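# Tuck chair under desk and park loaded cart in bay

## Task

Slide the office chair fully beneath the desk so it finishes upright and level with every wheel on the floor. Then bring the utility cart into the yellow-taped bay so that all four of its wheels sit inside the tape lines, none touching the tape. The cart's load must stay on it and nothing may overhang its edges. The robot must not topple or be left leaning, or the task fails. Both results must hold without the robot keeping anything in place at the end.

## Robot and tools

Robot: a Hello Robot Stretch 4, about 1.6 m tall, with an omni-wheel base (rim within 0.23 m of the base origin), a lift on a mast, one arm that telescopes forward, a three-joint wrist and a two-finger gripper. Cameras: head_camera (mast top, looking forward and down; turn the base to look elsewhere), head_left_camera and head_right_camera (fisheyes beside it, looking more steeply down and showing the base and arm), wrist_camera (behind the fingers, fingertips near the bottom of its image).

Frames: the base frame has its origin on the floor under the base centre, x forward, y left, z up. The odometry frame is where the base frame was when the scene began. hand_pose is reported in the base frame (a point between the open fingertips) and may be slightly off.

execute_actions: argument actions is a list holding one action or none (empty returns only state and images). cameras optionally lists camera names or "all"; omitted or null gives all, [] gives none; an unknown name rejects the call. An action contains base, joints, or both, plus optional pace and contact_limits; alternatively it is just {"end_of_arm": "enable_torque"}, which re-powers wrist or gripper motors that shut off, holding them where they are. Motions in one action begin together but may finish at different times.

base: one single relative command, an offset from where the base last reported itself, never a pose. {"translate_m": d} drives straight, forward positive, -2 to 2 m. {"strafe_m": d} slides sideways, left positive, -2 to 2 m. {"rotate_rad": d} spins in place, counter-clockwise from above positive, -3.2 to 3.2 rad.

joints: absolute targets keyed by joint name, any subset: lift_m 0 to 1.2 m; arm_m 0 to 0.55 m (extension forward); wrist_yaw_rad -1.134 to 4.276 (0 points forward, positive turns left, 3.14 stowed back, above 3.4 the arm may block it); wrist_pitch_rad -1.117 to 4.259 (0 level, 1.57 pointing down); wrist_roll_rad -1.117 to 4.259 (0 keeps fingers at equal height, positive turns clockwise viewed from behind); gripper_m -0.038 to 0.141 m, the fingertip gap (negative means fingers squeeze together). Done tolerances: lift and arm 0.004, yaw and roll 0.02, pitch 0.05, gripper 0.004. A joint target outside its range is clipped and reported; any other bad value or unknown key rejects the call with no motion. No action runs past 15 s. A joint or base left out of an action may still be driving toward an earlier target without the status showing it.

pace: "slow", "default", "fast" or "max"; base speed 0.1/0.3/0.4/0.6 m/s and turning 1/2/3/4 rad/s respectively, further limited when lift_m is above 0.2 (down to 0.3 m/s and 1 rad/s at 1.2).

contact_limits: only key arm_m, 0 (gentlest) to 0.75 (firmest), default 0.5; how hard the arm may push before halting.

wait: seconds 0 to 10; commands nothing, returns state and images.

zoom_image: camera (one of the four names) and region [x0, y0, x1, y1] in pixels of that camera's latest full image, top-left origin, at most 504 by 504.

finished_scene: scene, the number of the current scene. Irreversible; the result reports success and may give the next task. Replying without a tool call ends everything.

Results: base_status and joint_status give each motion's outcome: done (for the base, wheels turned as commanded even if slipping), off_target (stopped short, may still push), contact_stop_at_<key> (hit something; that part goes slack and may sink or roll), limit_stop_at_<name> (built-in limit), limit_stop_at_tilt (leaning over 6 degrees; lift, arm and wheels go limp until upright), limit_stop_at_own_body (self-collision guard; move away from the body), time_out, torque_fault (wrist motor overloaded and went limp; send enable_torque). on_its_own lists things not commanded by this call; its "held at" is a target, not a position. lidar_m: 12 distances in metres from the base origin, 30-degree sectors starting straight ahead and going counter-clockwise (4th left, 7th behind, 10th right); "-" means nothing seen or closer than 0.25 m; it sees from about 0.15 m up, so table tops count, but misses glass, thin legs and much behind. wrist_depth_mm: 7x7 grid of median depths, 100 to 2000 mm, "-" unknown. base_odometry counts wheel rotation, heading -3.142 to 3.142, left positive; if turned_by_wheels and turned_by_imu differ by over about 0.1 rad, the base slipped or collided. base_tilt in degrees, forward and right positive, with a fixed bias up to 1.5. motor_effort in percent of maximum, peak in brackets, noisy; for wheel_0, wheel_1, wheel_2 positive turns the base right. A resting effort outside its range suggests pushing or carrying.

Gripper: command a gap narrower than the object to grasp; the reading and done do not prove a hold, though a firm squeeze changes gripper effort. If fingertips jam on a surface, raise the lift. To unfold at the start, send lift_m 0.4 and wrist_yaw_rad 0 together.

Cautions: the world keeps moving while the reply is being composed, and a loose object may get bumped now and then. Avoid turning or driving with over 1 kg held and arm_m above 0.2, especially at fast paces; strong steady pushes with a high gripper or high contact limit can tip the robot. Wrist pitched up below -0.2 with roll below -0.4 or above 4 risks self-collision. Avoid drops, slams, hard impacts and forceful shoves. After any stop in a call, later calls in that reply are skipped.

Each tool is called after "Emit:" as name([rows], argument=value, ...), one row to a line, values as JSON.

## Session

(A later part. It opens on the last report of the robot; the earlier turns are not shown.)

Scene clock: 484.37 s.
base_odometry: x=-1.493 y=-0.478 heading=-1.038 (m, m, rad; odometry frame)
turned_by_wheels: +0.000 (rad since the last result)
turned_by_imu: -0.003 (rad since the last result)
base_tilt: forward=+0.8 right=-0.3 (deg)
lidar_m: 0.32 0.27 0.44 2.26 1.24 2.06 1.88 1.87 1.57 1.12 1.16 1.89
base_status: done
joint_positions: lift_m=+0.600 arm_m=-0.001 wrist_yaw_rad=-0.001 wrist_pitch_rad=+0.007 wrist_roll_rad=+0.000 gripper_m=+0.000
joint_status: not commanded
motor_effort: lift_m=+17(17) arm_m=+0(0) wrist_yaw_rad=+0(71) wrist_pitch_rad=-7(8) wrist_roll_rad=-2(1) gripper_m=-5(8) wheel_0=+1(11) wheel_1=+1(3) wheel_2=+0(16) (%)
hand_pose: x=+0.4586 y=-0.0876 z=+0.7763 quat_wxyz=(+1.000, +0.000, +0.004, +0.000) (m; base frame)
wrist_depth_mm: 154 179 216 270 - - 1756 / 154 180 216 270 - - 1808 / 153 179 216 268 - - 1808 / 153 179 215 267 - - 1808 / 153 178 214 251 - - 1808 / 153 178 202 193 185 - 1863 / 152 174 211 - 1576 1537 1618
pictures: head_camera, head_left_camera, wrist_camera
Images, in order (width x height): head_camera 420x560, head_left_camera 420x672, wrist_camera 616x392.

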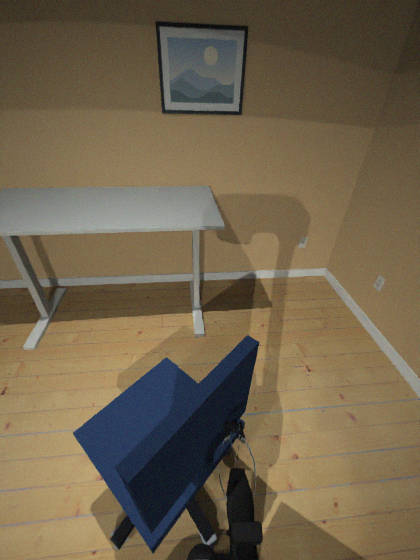

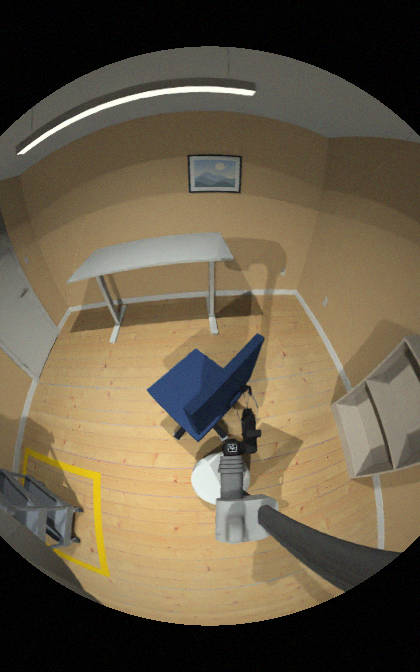

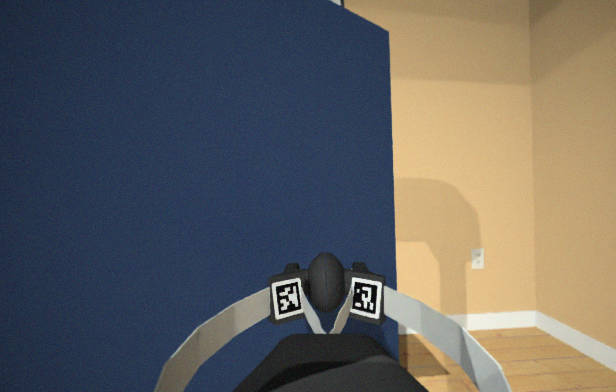

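Emit:
execute_actions([
  {"base":{"translate_m":-0.1}},
], cameras=[])

Emit:
execute_actions([
  {"base":{"strafe_m":-0.36}},
], cameras=[])

Emit:
execute_actions([
  {"base":{"rotate_rad":0.87},"joints":{"gripper_m":0.14}},
], cameras=["head_camera","head_left_camera","wrist_camera"])

Scene clock: 510.07 s.
base_odometry: x=-1.543 y=-0.392 heading=-1.038 (m, m, rad; odometry frame)
turned_by_wheels: +0.000 (rad since the last result)
turned_by_imu: +0.000 (rad since the last result)
base_tilt: forward=+0.7 right=-0.2 (deg)
lidar_m: 0.39 0.35 1.97 1.56 1.21 1.97 1.76 1.78 1.59 1.15 1.16 1.91
base_status: done
joint_positions: lift_m=+0.600 arm_m=-0.001 wrist_yaw_rad=+0.000 wrist_pitch_rad=+0.007 wrist_roll_rad=+0.000 gripper_m=+0.000
joint_status: not commanded
motor_effort: lift_m=+17(17) arm_m=+0(0) wrist_yaw_rad=+2(1) wrist_pitch_rad=-6(7) wrist_roll_rad=+0(1) gripper_m=-5(6) wheel_0=-1(4) wheel_1=-1(0) wheel_2=-2(9) (%)
hand_pose: x=+0.4586 y=-0.0875 z=+0.7763 quat_wxyz=(+1.000, +0.000, +0.004, +0.000) (m; base frame)
wrist_depth_mm: 208 243 291 - - - 1756 / 208 243 291 366 - - 1808 / 207 242 290 364 - - 1808 / 207 242 291 362 - - 1863 / 206 241 290 338 - - 1863 / 206 240 273 193 186 - 1808 / 206 236 286 - 1661 1499 1661
pictures: none
No camera images: the call's "cameras" was empty. Leave "cameras" out to get every camera's image.

Scene clock: 512.60 s.
base_odometry: x=-1.854 y=-0.574 heading=-1.038 (m, m, rad; odometry frame)
turned_by_wheels: +0.000 (rad since the last result)
turned_by_imu: +0.001 (rad since the last result)
base_tilt: forward=+0.9 right=-0.2 (deg)
lidar_m: 1.57 0.53 0.58 1.64 1.55 1.91 1.73 1.73 1.20 0.78 0.80 1.45
base_status: done
joint_positions: lift_m=+0.600 arm_m=-0.001 wrist_yaw_rad=+0.000 wrist_pitch_rad=+0.007 wrist_roll_rad=+0.000 gripper_m=+0.000
joint_status: not commanded
motor_effort: lift_m=+18(18) arm_m=+0(0) wrist_yaw_rad=+0(1) wrist_pitch_rad=-6(6) wrist_roll_rad=-2(4) gripper_m=-4(4) wheel_0=-1(10) wheel_1=+0(9) wheel_2=+0(1) (%)
hand_pose: x=+0.4586 y=-0.0875 z=+0.7762 quat_wxyz=(+1.000, +0.000, +0.004, +0.000) (m; base frame)
wrist_depth_mm: - - - - - 1921 1336 / 442 - - - - 1863 1336 / 430 - - - - 1921 1336 / 430 - - - - 1921 1397 / 430 - - - - 1983 1366 / 430 - - 193 185 1921 1397 / 430 1708 1661 - 1708 1499 1397
pictures: none
No camera images: the call's "cameras" was empty. Leave "cameras" out to get every camera's image.

Scene clock: 514.97 s.
base_odometry: x=-1.854 y=-0.575 heading=-0.168 (m, m, rad; odometry frame)
turned_by_wheels: +0.870 (rad since the last result)
turned_by_imu: +0.887 (rad since the last result)
base_tilt: forward=+0.8 right=-0.3 (deg)
lidar_m: 0.54 2.60 1.52 2.08 1.74 1.73 1.31 0.79 0.79 0.91 2.21 0.61
base_status: done
joint_positions: lift_m=+0.600 arm_m=-0.001 wrist_yaw_rad=+0.000 wrist_pitch_rad=+0.007 wrist_roll_rad=+0.000 gripper_m=+0.140
joint_status: all done
motor_effort: lift_m=+18(18) arm_m=+0(1) wrist_yaw_rad=-1(1) wrist_pitch_rad=-7(6) wrist_roll_rad=-1(2) gripper_m=-1(5) wheel_0=-1(9) wheel_1=+0(8) wheel_2=+1(8) (%)
hand_pose: x=+0.4586 y=-0.0874 z=+0.7762 quat_wxyz=(+1.000, +0.000, +0.004, +0.000) (m; base frame)
wrist_depth_mm: - - - - - 1983 1618 / - - 379 375 368 364 359 / - - 382 375 370 364 359 / - - 384 377 373 366 362 / - - 384 377 373 366 362 / - - 384 379 373 366 362 / 1808 1756 387 - 375 370 366
pictures: head_camera, head_left_camera, wrist_camera
Images, in order (width x height): head_camera 420x560, head_left_camera 420x672, wrist_camera 616x392.

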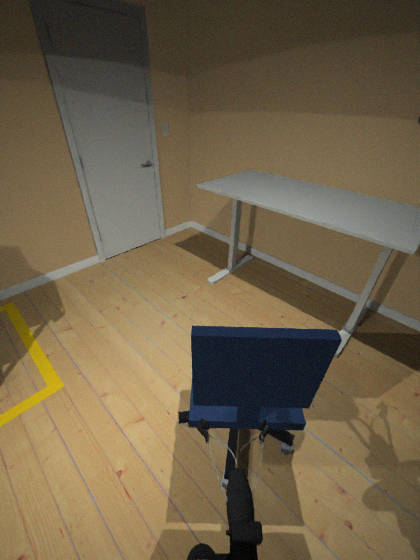

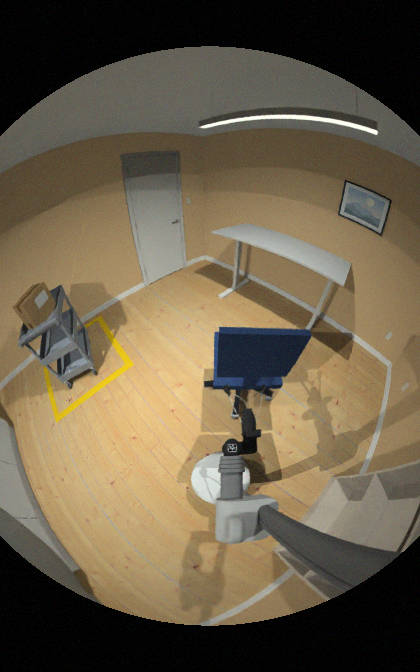

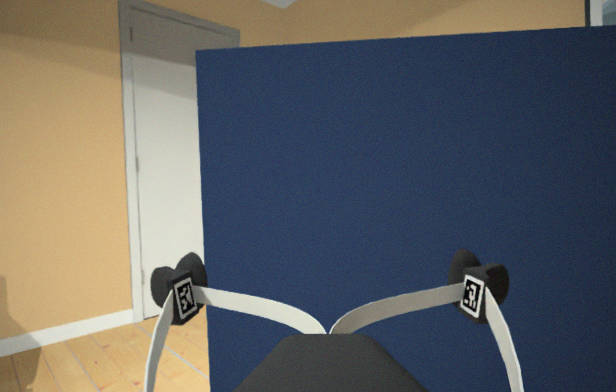

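Emit:
execute_actions([
  {"base":{"strafe_m":-0.115}},
], cameras=[])

Emit:
execute_actions([
  {"base":{"translate_m":0.45},"pace":"slow"},
], cameras=["head_camera","head_left_camera","wrist_camera"])

Scene clock: 527.57 s.
base_odometry: x=-1.873 y=-0.688 heading=-0.168 (m, m, rad; odometry frame)
turned_by_wheels: +0.000 (rad since the last result)
turned_by_imu: +0.000 (rad since the last result)
base_tilt: forward=+0.8 right=-0.3 (deg)
lidar_m: 0.54 0.66 1.64 2.18 1.82 1.84 1.20 0.70 0.70 0.81 2.03 0.61
base_status: done
joint_positions: lift_m=+0.600 arm_m=-0.001 wrist_yaw_rad=+0.000 wrist_pitch_rad=+0.007 wrist_roll_rad=+0.000 gripper_m=+0.140
joint_status: not commanded
motor_effort: lift_m=+18(18) arm_m=+0(0) wrist_yaw_rad=-1(1) wrist_pitch_rad=-7(7) wrist_roll_rad=-1(4) gripper_m=+0(1) wheel_0=-2(5) wheel_1=+1(10) wheel_2=+1(1) (%)
hand_pose: x=+0.4586 y=-0.0874 z=+0.7762 quat_wxyz=(+1.000, +0.000, +0.004, +0.000) (m; base frame)
wrist_depth_mm: - - - - - 1808 1661 / - 387 379 373 368 362 1661 / - 387 379 375 368 364 1336 / - 389 379 375 370 366 1756 / - 389 382 377 370 366 1708 / - 392 384 377 373 366 1708 / 1863 394 387 - 373 368 1537
pictures: none
No camera images: the call's "cameras" was empty. Leave "cameras" out to get every camera's image.

Scene clock: 533.37 s.
base_odometry: x=-1.429 y=-0.763 heading=-0.169 (m, m, rad; odometry frame)
turned_by_wheels: +0.000 (rad since the last result)
turned_by_imu: -0.002 (rad since the last result)
base_tilt: forward=+0.8 right=-0.2 (deg)
lidar_m: 0.39 0.45 1.47 1.50 2.15 2.14 1.20 1.01 1.02 1.53 1.15 0.47
base_status: done
joint_positions: lift_m=+0.600 arm_m=-0.001 wrist_yaw_rad=-0.004 wrist_pitch_rad=+0.007 wrist_roll_rad=+0.000 gripper_m=+0.140
joint_status: not commanded
motor_effort: lift_m=+18(18) arm_m=+0(0) wrist_yaw_rad=+11(32) wrist_pitch_rad=-5(8) wrist_roll_rad=-2(1) gripper_m=+0(0) wheel_0=+2(7) wheel_1=+2(11) wheel_2=-8(16) (%)
hand_pose: x=+0.4582 y=-0.0885 z=+0.7763 quat_wxyz=(+1.000, +0.000, +0.004, -0.002) (m; base frame)
wrist_depth_mm: 241 239 237 235 234 232 230 / 242 239 238 236 235 233 232 / 242 241 239 237 236 232 233 / 243 242 240 238 236 234 233 / 244 243 240 239 237 235 234 / 245 243 241 239 237 198 235 / 246 244 243 - 238 237 236
pictures: head_camera, head_left_camera, wrist_camera
Images, in order (width x height): head_camera 420x560, head_left_camera 420x672, wrist_camera 616x392.

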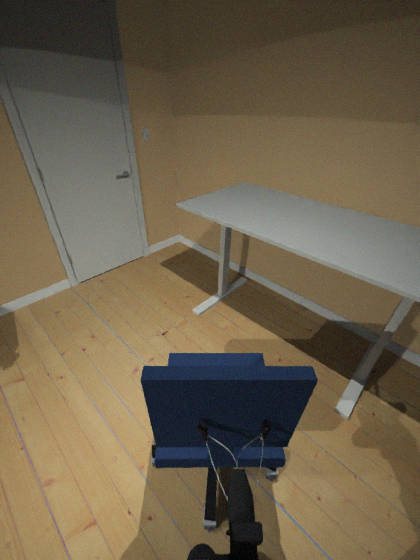

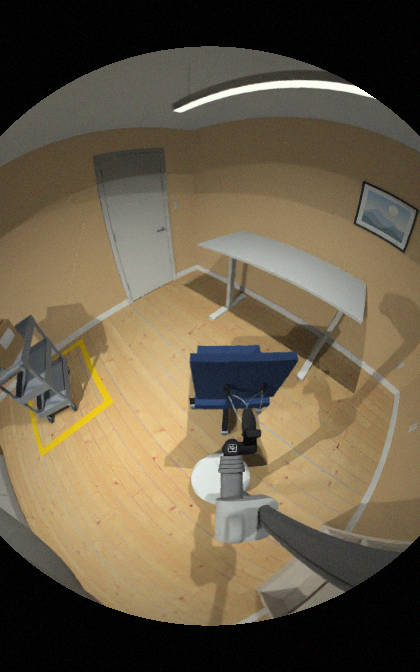

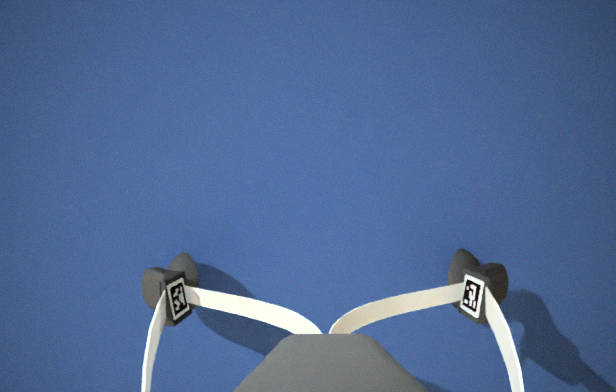

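Emit:
execute_actions([
  {"base":{"translate_m":0.33},"pace":"slow"},
], cameras=["head_camera","head_left_camera","wrist_camera"])

Scene clock: 550.57 s.
base_odometry: x=-1.104 y=-0.819 heading=-0.168 (m, m, rad; odometry frame)
turned_by_wheels: +0.000 (rad since the last result)
turned_by_imu: -0.002 (rad since the last result)
base_tilt: forward=+0.7 right=-0.3 (deg)
lidar_m: 0.39 0.46 1.71 1.41 2.39 2.37 1.47 1.26 1.57 1.80 0.90 0.47
base_status: done
joint_positions: lift_m=+0.600 arm_m=-0.001 wrist_yaw_rad=-0.001 wrist_pitch_rad=+0.007 wrist_roll_rad=+0.000 gripper_m=+0.140
joint_status: not commanded
motor_effort: lift_m=+18(18) arm_m=+1(0) wrist_yaw_rad=+1(15) wrist_pitch_rad=-7(6) wrist_roll_rad=+0(0) gripper_m=+0(1) wheel_0=+3(6) wheel_1=+4(6) wheel_2=-6(14) (%)
hand_pose: x=+0.4584 y=-0.0876 z=+0.7763 quat_wxyz=(+1.000, +0.000, +0.004, +0.000) (m; base frame)
wrist_depth_mm: 236 236 235 234 234 232 231 / 237 236 236 236 233 234 233 / 238 237 236 236 234 234 234 / 238 238 237 236 236 235 234 / 240 239 238 236 236 236 235 / 240 241 238 237 237 236 236 / 241 241 239 - 237 238 237
pictures: head_camera, head_left_camera, wrist_camera
Images, in order (width x height): head_camera 420x560, head_left_camera 420x672, wrist_camera 616x392.

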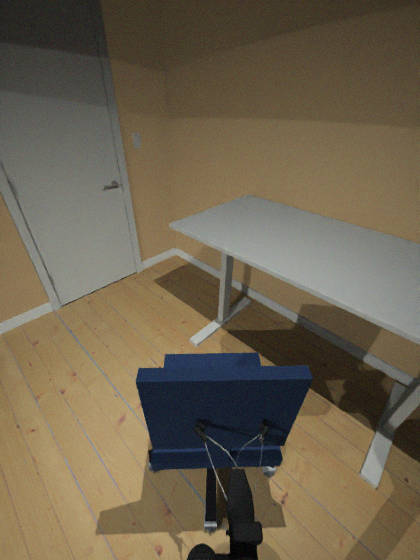

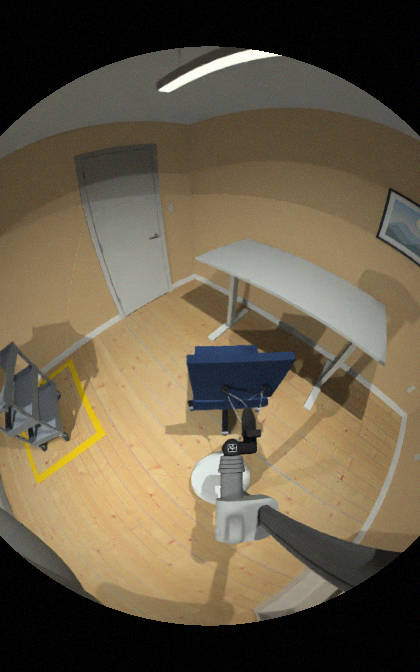

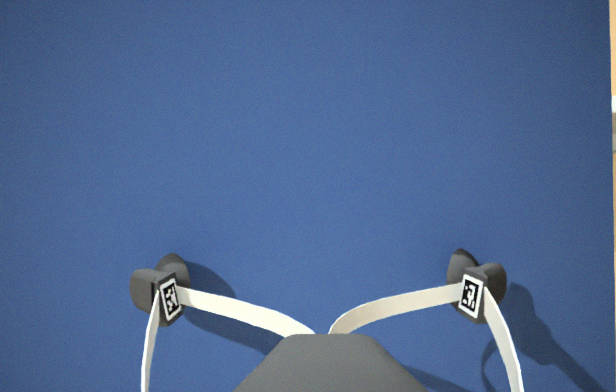

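Emit:
execute_actions([
  {"base":{"translate_m":-0.1},"joints":{"gripper_m":0.0}},
], cameras=[])

Emit:
execute_actions([
  {"base":{"strafe_m":0.22}},
], cameras=["wrist_camera"])

Emit:
execute_actions([
  {"base":{"translate_m":0.25},"pace":"slow"},
], cameras=["head_camera","head_left_camera","wrist_camera"])

Scene clock: 564.57 s.
base_odometry: x=-1.203 y=-0.802 heading=-0.169 (m, m, rad; odometry frame)
turned_by_wheels: +0.000 (rad since the last result)
turned_by_imu: +0.000 (rad since the last result)
base_tilt: forward=+0.7 right=-0.1 (deg)
lidar_m: 0.50 0.55 1.63 1.42 2.31 2.31 1.38 1.18 1.19 1.72 0.97 0.58
base_status: done
joint_positions: lift_m=+0.600 arm_m=-0.001 wrist_yaw_rad=+0.000 wrist_pitch_rad=+0.007 wrist_roll_rad=+0.000 gripper_m=+0.000
joint_status: all done
motor_effort: lift_m=+18(18) arm_m=+1(1) wrist_yaw_rad=-2(6) wrist_pitch_rad=-6(6) wrist_roll_rad=-2(2) gripper_m=-5(6) wheel_0=-2(3) wheel_1=-1(7) wheel_2=+0(9) (%)
hand_pose: x=+0.4585 y=-0.0873 z=+0.7762 quat_wxyz=(+1.000, +0.000, +0.004, +0.000) (m; base frame)
wrist_depth_mm: 1661 1921 - 334 330 330 1281 / 1661 334 334 332 332 332 1281 / 1661 336 336 336 332 332 866 / 1661 338 338 336 334 334 1308 / 1661 340 338 338 336 332 1336 / 1661 342 340 193 185 336 1308 / 1618 342 340 - 336 336 1336
pictures: none
No camera images: the call's "cameras" was empty. Leave "cameras" out to get every camera's image.

Scene clock: 566.60 s.
base_odometry: x=-1.166 y=-0.585 heading=-0.168 (m, m, rad; odometry frame)
turned_by_wheels: +0.000 (rad since the last result)
turned_by_imu: +0.000 (rad since the last result)
base_tilt: forward=+0.7 right=-0.3 (deg)
lidar_m: 0.55 2.06 1.33 1.20 2.16 2.15 1.97 1.33 1.33 1.88 1.12 0.55
base_status: done
joint_positions: lift_m=+0.600 arm_m=-0.001 wrist_yaw_rad=+0.000 wrist_pitch_rad=+0.007 wrist_roll_rad=+0.000 gripper_m=+0.000
joint_status: not commanded
motor_effort: lift_m=+18(18) arm_m=+0(0) wrist_yaw_rad=+0(2) wrist_pitch_rad=-6(5) wrist_roll_rad=-1(1) gripper_m=-4(6) wheel_0=+2(6) wheel_1=+0(10) wheel_2=+1(2) (%)
hand_pose: x=+0.4585 y=-0.0874 z=+0.7762 quat_wxyz=(+1.000, +0.000, +0.004, +0.000) (m; base frame)
wrist_depth_mm: 1618 1863 - 325 322 322 320 / 1618 1863 - 325 325 322 320 / 1618 1863 - 325 325 324 324 / 1618 1863 - 329 329 324 324 / 1618 1863 - 329 327 324 325 / 1618 1808 - 193 185 329 325 / 1618 1808 1618 - 329 329 327
pictures: wrist_camera
Images, in order (width x height): wrist_camera 616x392.

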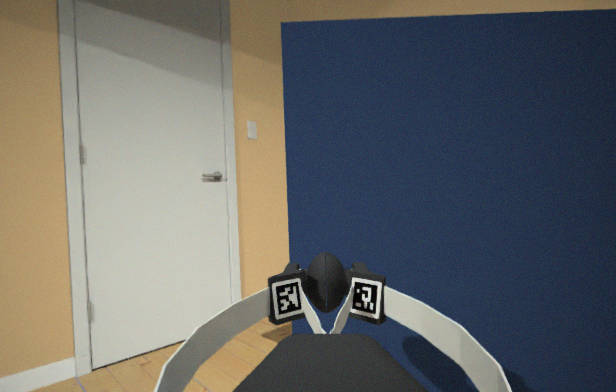

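Scene clock: 570.40 s.
base_odometry: x=-0.920 y=-0.627 heading=-0.167 (m, m, rad; odometry frame)
turned_by_wheels: +0.001 (rad since the last result)
turned_by_imu: +0.001 (rad since the last result)
base_tilt: forward=+0.8 right=-0.3 (deg)
lidar_m: 0.45 1.88 1.58 1.19 2.35 2.33 2.16 1.52 1.67 1.14 0.35 0.34
base_status: done
joint_positions: lift_m=+0.600 arm_m=-0.001 wrist_yaw_rad=+0.010 wrist_pitch_rad=+0.008 wrist_roll_rad=+0.000 gripper_m=+0.000
joint_status: not commanded
on_its_own: wrist_yaw_rad is at rest, and its effort (-30) is outside its rest range (-13 to +13)
motor_effort: lift_m=+18(18) arm_m=+1(0) wrist_yaw_rad=-30(48) wrist_pitch_rad=-7(7) wrist_roll_rad=-1(0) gripper_m=-5(6) wheel_0=+9(18) wheel_1=+3(8) wheel_2=-1(10) (%)
hand_pose: x=+0.4594 y=-0.0845 z=+0.7762 quat_wxyz=(+1.000, +0.000, +0.004, +0.005) (m; base frame)
wrist_depth_mm: 1464 1708 1921 251 190 154 136 / 1430 1661 1863 253 191 154 137 / 1464 1661 1863 255 193 156 137 / 1464 1708 1808 258 195 157 137 / 1464 1661 1863 250 196 158 138 / 1430 1661 186 193 182 159 139 / 1430 1618 1576 - 186 147 140
pictures: head_camera, head_left_camera, wrist_camera
Images, in order (width x height): head_camera 420x560, head_left_camera 420x672, wrist_camera 616x392.

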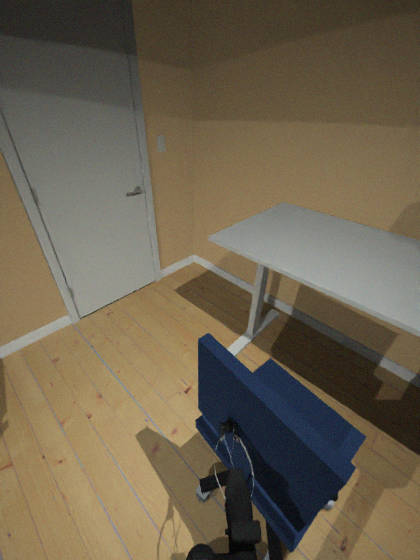

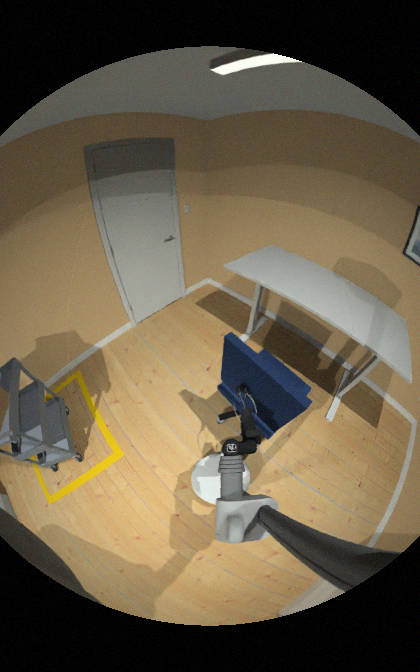

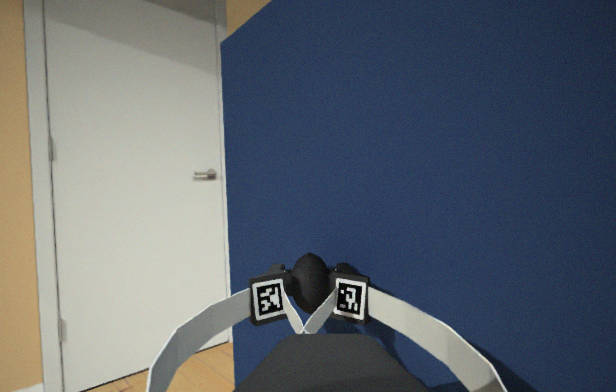

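Emit:
execute_actions([
  {"base":{"translate_m":-0.08}},
], cameras=[])

Emit:
execute_actions([
  {"base":{"strafe_m":0.38}},
], cameras=[])

Emit:
execute_actions([
  {"base":{"translate_m":0.1}},
], cameras=[])

Emit:
execute_actions([
  {"base":{"rotate_rad":-0.8},"joints":{"gripper_m":0.14}},
], cameras=["head_camera","head_left_camera","wrist_camera"])

Scene clock: 587.37 s.
base_odometry: x=-0.999 y=-0.613 heading=-0.168 (m, m, rad; odometry frame)
turned_by_wheels: +0.000 (rad since the last result)
turned_by_imu: +0.000 (rad since the last result)
base_tilt: forward=+0.7 right=-0.2 (deg)
lidar_m: 0.50 1.94 1.51 1.19 2.29 2.28 2.11 1.46 1.46 2.04 0.77 0.42
base_status: done
joint_positions: lift_m=+0.600 arm_m=-0.001 wrist_yaw_rad=+0.000 wrist_pitch_rad=+0.008 wrist_roll_rad=+0.000 gripper_m=+0.000
joint_status: not commanded
motor_effort: lift_m=+18(18) arm_m=+0(0) wrist_yaw_rad=-2(31) wrist_pitch_rad=-7(7) wrist_roll_rad=-3(0) gripper_m=-5(5) wheel_0=-1(9) wheel_1=-1(4) wheel_2=-1(10) (%)
hand_pose: x=+0.4585 y=-0.0873 z=+0.7762 quat_wxyz=(+1.000, +0.000, +0.004, +0.000) (m; base frame)
wrist_depth_mm: 1537 1756 - 342 250 202 178 / 1499 1756 1863 327 252 204 179 / 1499 1756 1983 334 254 205 180 / 1499 1708 1983 336 256 206 181 / 1499 1708 1983 324 250 207 180 / 1499 1756 1921 193 186 204 181 / 1537 1708 452 - 245 193 182
pictures: none
No camera images: the call's "cameras" was empty. Leave "cameras" out to get every camera's image.

Scene clock: 589.97 s.
base_odometry: x=-0.935 y=-0.239 heading=-0.168 (m, m, rad; odometry frame)
turned_by_wheels: +0.000 (rad since the last result)
turned_by_imu: +0.000 (rad since the last result)
base_tilt: forward=+0.7 right=-0.3 (deg)
lidar_m: 1.93 1.66 1.00 0.79 2.04 2.02 2.41 1.73 1.74 1.52 0.67 0.67
base_status: done
joint_positions: lift_m=+0.600 arm_m=-0.001 wrist_yaw_rad=+0.000 wrist_pitch_rad=+0.008 wrist_roll_rad=+0.000 gripper_m=+0.000
joint_status: not commanded
motor_effort: lift_m=+18(18) arm_m=+1(1) wrist_yaw_rad=-1(2) wrist_pitch_rad=-7(6) wrist_roll_rad=-1(2) gripper_m=-5(4) wheel_0=+1(9) wheel_1=-1(9) wheel_2=+1(0) (%)
hand_pose: x=+0.4585 y=-0.0874 z=+0.7762 quat_wxyz=(+1.000, +0.000, +0.004, +0.000) (m; base frame)
wrist_depth_mm: 1308 1464 1756 - - 1756 1537 / 1308 1499 1756 - - 1808 421 / 1308 1464 1756 - - 1756 427 / 1281 1464 1756 - - 1808 430 / 1308 1499 1756 - - 1808 430 / 1308 1464 1661 193 185 1756 433 / 1308 1430 1618 - 1708 1281 1499
pictures: none
No camera images: the call's "cameras" was empty. Leave "cameras" out to get every camera's image.

Scene clock: 591.50 s.
base_odometry: x=-0.836 y=-0.255 heading=-0.167 (m, m, rad; odometry frame)
turned_by_wheels: +0.000 (rad since the last result)
turned_by_imu: +0.000 (rad since the last result)
base_tilt: forward=+0.6 right=-0.4 (deg)
lidar_m: 1.86 1.60 1.10 0.78 1.11 2.10 2.48 1.81 1.78 1.42 0.61 0.61
base_status: done
joint_positions: lift_m=+0.600 arm_m=-0.001 wrist_yaw_rad=+0.000 wrist_pitch_rad=+0.008 wrist_roll_rad=+0.000 gripper_m=+0.000
joint_status: not commanded
motor_effort: lift_m=+18(18) arm_m=+1(0) wrist_yaw_rad=-1(1) wrist_pitch_rad=-6(6) wrist_roll_rad=-1(1) gripper_m=-4(4) wheel_0=+1(5) wheel_1=-1(5) wheel_2=+2(7) (%)
hand_pose: x=+0.4585 y=-0.0874 z=+0.7762 quat_wxyz=(+1.000, +0.000, +0.004, +0.000) (m; base frame)
wrist_depth_mm: 1255 1430 1708 - - 1661 1464 / 1255 1430 1661 - - 1708 1464 / 1255 1430 1661 - - 1618 1118 / 1255 1430 1661 - - 1661 1464 / 1255 1397 1708 1921 - 1756 1464 / 1255 1430 1576 193 185 1708 1464 / 1229 1397 1576 - 1708 1205 1464
pictures: none
No camera images: the call's "cameras" was empty. Leave "cameras" out to get every camera's image.

Scene clock: 593.87 s.
base_odometry: x=-0.836 y=-0.255 heading=-0.967 (m, m, rad; odometry frame)
turned_by_wheels: -0.800 (rad since the last result)
turned_by_imu: -0.815 (rad since the last result)
base_tilt: forward=+0.7 right=-0.2 (deg)
lidar_m: 0.59 1.23 1.68 1.60 0.86 0.81 2.09 2.15 1.88 1.78 2.19 0.64
base_status: done
joint_positions: lift_m=+0.600 arm_m=-0.001 wrist_yaw_rad=+0.000 wrist_pitch_rad=+0.008 wrist_roll_rad=+0.000 gripper_m=+0.140
joint_status: all done
motor_effort: lift_m=+18(18) arm_m=+0(0) wrist_yaw_rad=+1(1) wrist_pitch_rad=-7(7) wrist_roll_rad=-1(1) gripper_m=+0(7) wheel_0=-1(2) wheel_1=+0(7) wheel_2=+1(7) (%)
hand_pose: x=+0.4585 y=-0.0874 z=+0.7762 quat_wxyz=(+1.000, +0.000, +0.004, +0.000) (m; base frame)
wrist_depth_mm: 1756 1756 1756 1756 1708 1708 1756 / 1756 433 418 404 397 389 1756 / 1808 433 418 407 397 389 1756 / 1808 433 421 410 399 389 1708 / 1808 436 424 410 399 389 1756 / 1808 439 418 410 399 392 1808 / 1808 439 427 - 402 392 1618
pictures: head_camera, head_left_camera, wrist_camera
Images, in order (width x height): head_camera 420x560, head_left_camera 420x672, wrist_camera 616x392.

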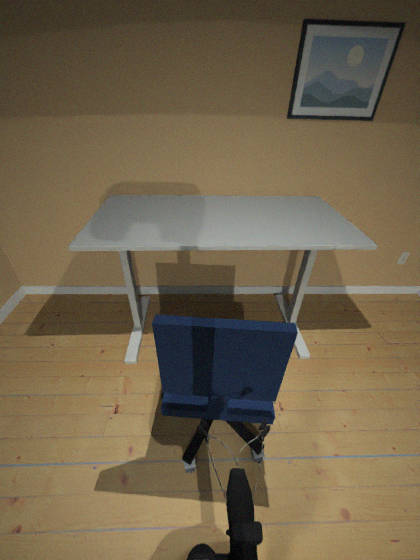

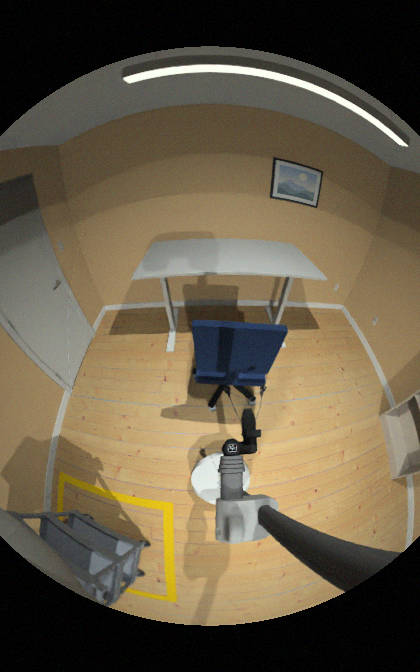

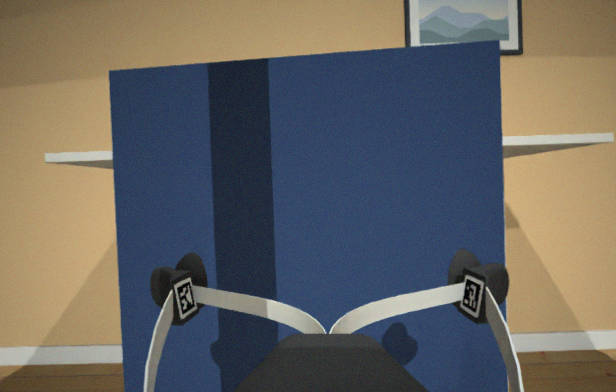

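Emit:
execute_actions([
  {"base":{"translate_m":0.7},"pace":"slow"},
], cameras=["head_camera","head_left_camera","wrist_camera"])

Scene clock: 609.63 s.
base_odometry: x=-0.439 y=-0.831 heading=-0.967 (m, m, rad; odometry frame)
turned_by_wheels: +0.001 (rad since the last result)
turned_by_imu: +0.000 (rad since the last result)
base_tilt: forward=+0.6 right=-0.4 (deg)
lidar_m: 0.43 0.43 0.69 1.59 1.68 1.43 2.81 2.87 1.86 1.84 0.76 0.47
base_status: done
joint_positions: lift_m=+0.600 arm_m=-0.001 wrist_yaw_rad=+0.008 wrist_pitch_rad=+0.008 wrist_roll_rad=+0.000 gripper_m=+0.140
joint_status: not commanded
on_its_own: wrist_yaw_rad is at rest, and its effort (-25) is outside its rest range (-13 to +13)
motor_effort: lift_m=+18(18) arm_m=+1(1) wrist_yaw_rad=-25(32) wrist_pitch_rad=-7(7) wrist_roll_rad=-1(2) gripper_m=-6(6) wheel_0=+7(16) wheel_1=+6(9) wheel_2=-3(18) (%)
hand_pose: x=+0.4592 y=-0.0850 z=+0.7762 quat_wxyz=(+1.000, +0.000, +0.004, +0.004) (m; base frame)
wrist_depth_mm: 226 228 229 231 232 233 235 / 227 229 230 231 232 235 236 / 228 229 231 233 234 235 237 / 229 230 231 233 235 236 237 / 229 230 233 234 236 236 238 / 230 231 233 235 236 236 239 / 231 232 235 - 237 238 240
pictures: head_camera, head_left_camera, wrist_camera
Images, in order (width x height): head_camera 420x560, head_left_camera 420x672, wrist_camera 616x392.

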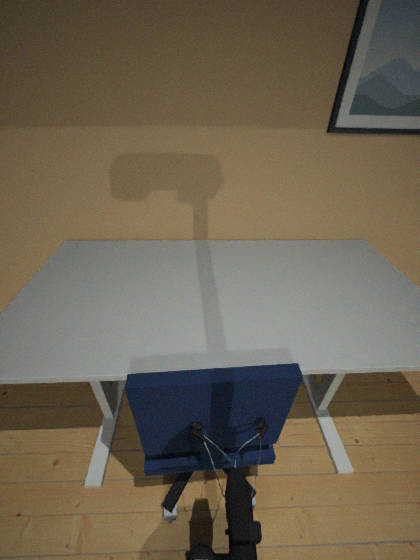

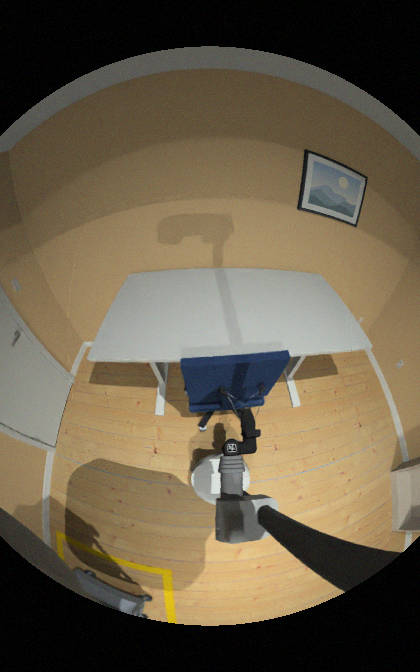

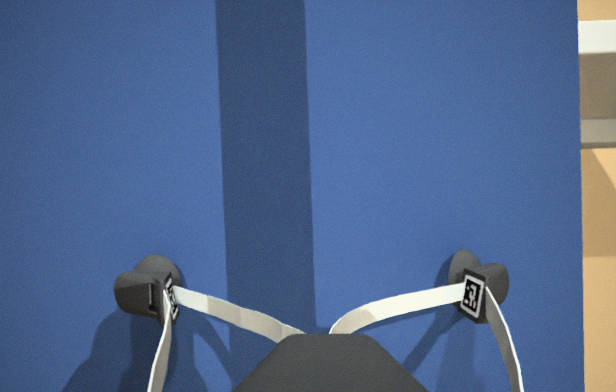

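Emit:
execute_actions([
  {"base":{"translate_m":0.04},"pace":"slow"},
], cameras=["head_camera","wrist_camera"])

Scene clock: 618.30 s.
base_odometry: x=-0.417 y=-0.864 heading=-0.968 (m, m, rad; odometry frame)
turned_by_wheels: -0.001 (rad since the last result)
turned_by_imu: +0.069 (rad since the last result)
base_tilt: forward=-1.0 right=+0.7 (deg)
lidar_m: 0.42 0.47 0.72 1.57 1.67 1.44 2.83 2.81 1.84 2.09 0.72 0.45
base_status: done
joint_positions: lift_m=+0.600 arm_m=-0.001 wrist_yaw_rad=-0.017 wrist_pitch_rad=+0.022 wrist_roll_rad=-0.002 gripper_m=+0.140
joint_status: not commanded
on_its_own: wrist_yaw_rad is at rest, and its effort (+47) is outside its rest range (-13 to +13); wrist_pitch_rad is at rest, and its effort (-50) is outside its rest range (-23 to +23)
motor_effort: lift_m=+20(20) arm_m=+1(1) wrist_yaw_rad=+47(62) wrist_pitch_rad=-50(49) wrist_roll_rad=+5(6) gripper_m=-3(5) wheel_0=+1(7) wheel_1=+3(8) wheel_2=-22(25) (%)
hand_pose: x=+0.4569 y=-0.0922 z=+0.7718 quat_wxyz=(+1.000, -0.001, +0.011, -0.008) (m; base frame)
wrist_depth_mm: 238 236 233 230 228 226 224 / 239 236 234 231 229 225 224 / 239 237 234 232 229 226 225 / 240 237 236 233 230 228 225 / 241 238 236 234 230 229 227 / 242 211 236 234 231 195 228 / 243 240 238 - 232 231 228
pictures: head_camera, wrist_camera
Images, in order (width x height): head_camera 420x560, wrist_camera 616x392.

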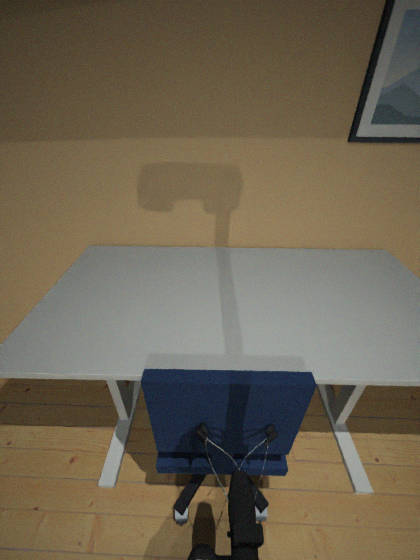

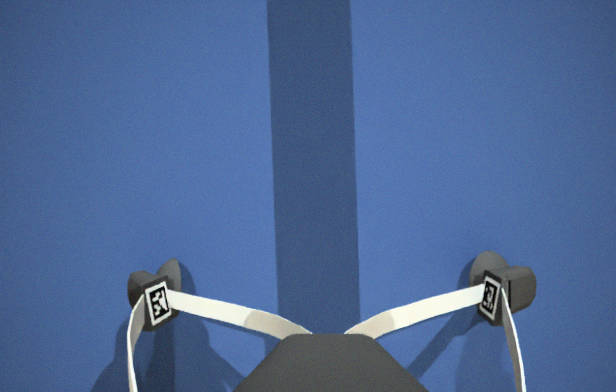

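Chair is against the desk; back off.

Emit:
execute_actions([
  {"base":{"translate_m":-0.6}},
])

Scene clock: 625.57 s.
base_odometry: x=-0.757 y=-0.369 heading=-0.968 (m, m, rad; odometry frame)
turned_by_wheels: +0.000 (rad since the last result)
turned_by_imu: -0.024 (rad since the last result)
base_tilt: forward=+0.9 right=-0.2 (deg)
lidar_m: 1.01 1.09 1.66 1.60 0.99 0.93 2.23 2.32 1.87 1.78 2.19 1.05
base_status: done
joint_positions: lift_m=+0.600 arm_m=-0.001 wrist_yaw_rad=+0.000 wrist_pitch_rad=+0.007 wrist_roll_rad=+0.000 gripper_m=+0.140
joint_status: not commanded
motor_effort: lift_m=+20(20) arm_m=+0(1) wrist_yaw_rad=-1(47) wrist_pitch_rad=-7(51) wrist_roll_rad=-1(6) gripper_m=+0(4) wheel_0=+0(8) wheel_1=+0(7) wheel_2=-1(20) (%)
hand_pose: x=+0.4584 y=-0.0875 z=+0.7760 quat_wxyz=(+1.000, +0.000, +0.004, +0.000) (m; base frame)
wrist_depth_mm: 1708 1661 1661 1708 1618 1576 1576 / 1708 1708 1661 1661 1618 1576 1576 / 1708 1661 842 798 788 1138 1229 / 1708 1708 820 798 798 1618 1576 / 1756 1708 809 809 809 1576 1576 / 1756 1708 809 809 904 1229 1576 / 1756 1661 1537 - 854 1618 1537
pictures: head_camera, head_left_camera, head_right_camera, wrist_camera
Images, in order (width x height): head_camera 420x560, head_left_camera 420x672, head_right_camera 420x672, wrist_camera 616x392.

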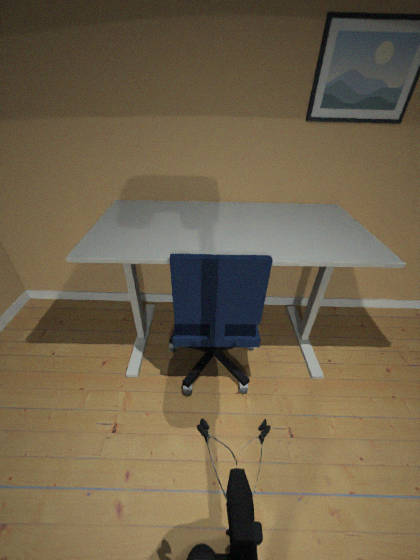

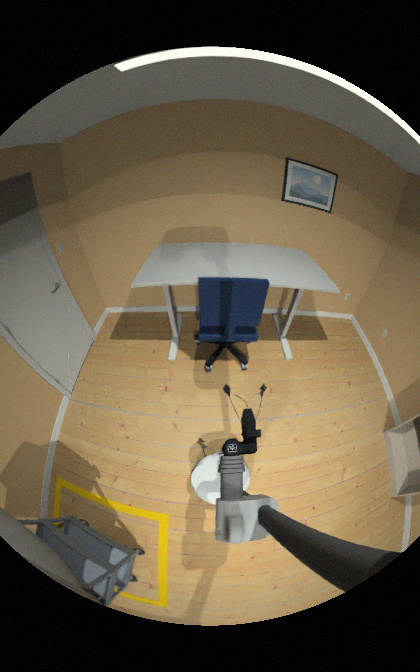

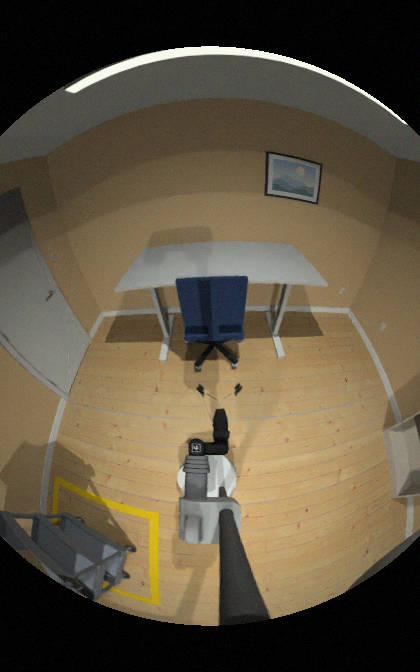

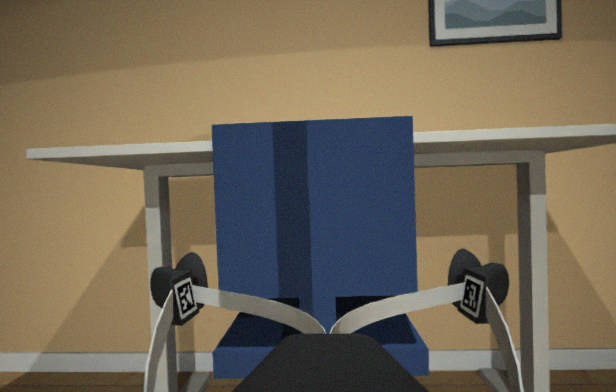

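Emit:
execute_actions([
  {"base":{"rotate_rad":2.2},"pace":"fast"},
], cameras=["head_camera"])

Emit:
zoom_image(camera="head_camera", region=[0,150,420,560])

Scene clock: 635.90 s.
base_odometry: x=-0.757 y=-0.369 heading=+1.232 (m, m, rad; odometry frame)
turned_by_wheels: +2.200 (rad since the last result)
turned_by_imu: +2.242 (rad since the last result)
base_tilt: forward=+0.8 right=-0.4 (deg)
lidar_m: 0.92 0.89 2.20 2.40 1.84 1.80 2.30 1.03 0.99 1.14 1.63 1.60
base_status: done
joint_positions: lift_m=+0.600 arm_m=-0.001 wrist_yaw_rad=+0.000 wrist_pitch_rad=+0.008 wrist_roll_rad=+0.000 gripper_m=+0.140
joint_status: not commanded
motor_effort: lift_m=+20(20) arm_m=+0(1) wrist_yaw_rad=+0(2) wrist_pitch_rad=-7(6) wrist_roll_rad=-2(1) gripper_m=+0(0) wheel_0=-1(10) wheel_1=+0(5) wheel_2=+1(11) (%)
hand_pose: x=+0.4585 y=-0.0874 z=+0.7760 quat_wxyz=(+1.000, +0.000, +0.004, +0.000) (m; base frame)
wrist_depth_mm: - - - 1808 1499 1255 1118 / - - - 1756 1499 1281 1138 / - - 917 1756 1537 1281 1138 / - 723 809 1008 1499 1281 1138 / - - - 1808 1499 1255 1160 / - 1042 788 960 1430 1229 1160 / 1756 1042 798 - 1499 1308 1160
pictures: head_camera
Images, in order (width x height): head_camera 420x560.

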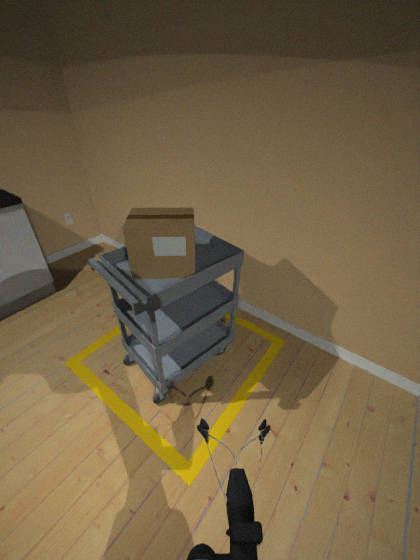

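Region (0, 150, 420, 560) of head_camera's 420x560 image, scaled by 1.200, with more detail than that image has; it fills the top 492 rows of this view, and the rest is white.

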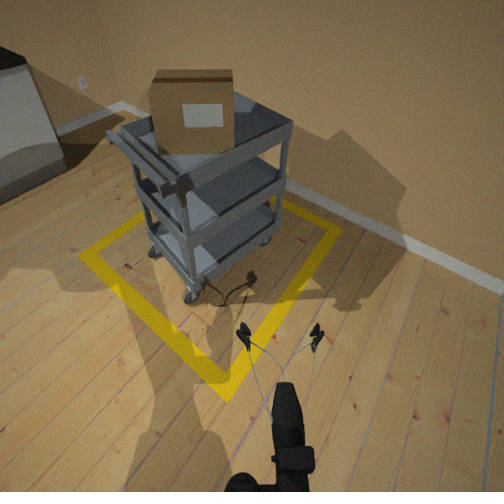

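Emit:
finished_scene(scene=1)

The scene is finished: the task was done.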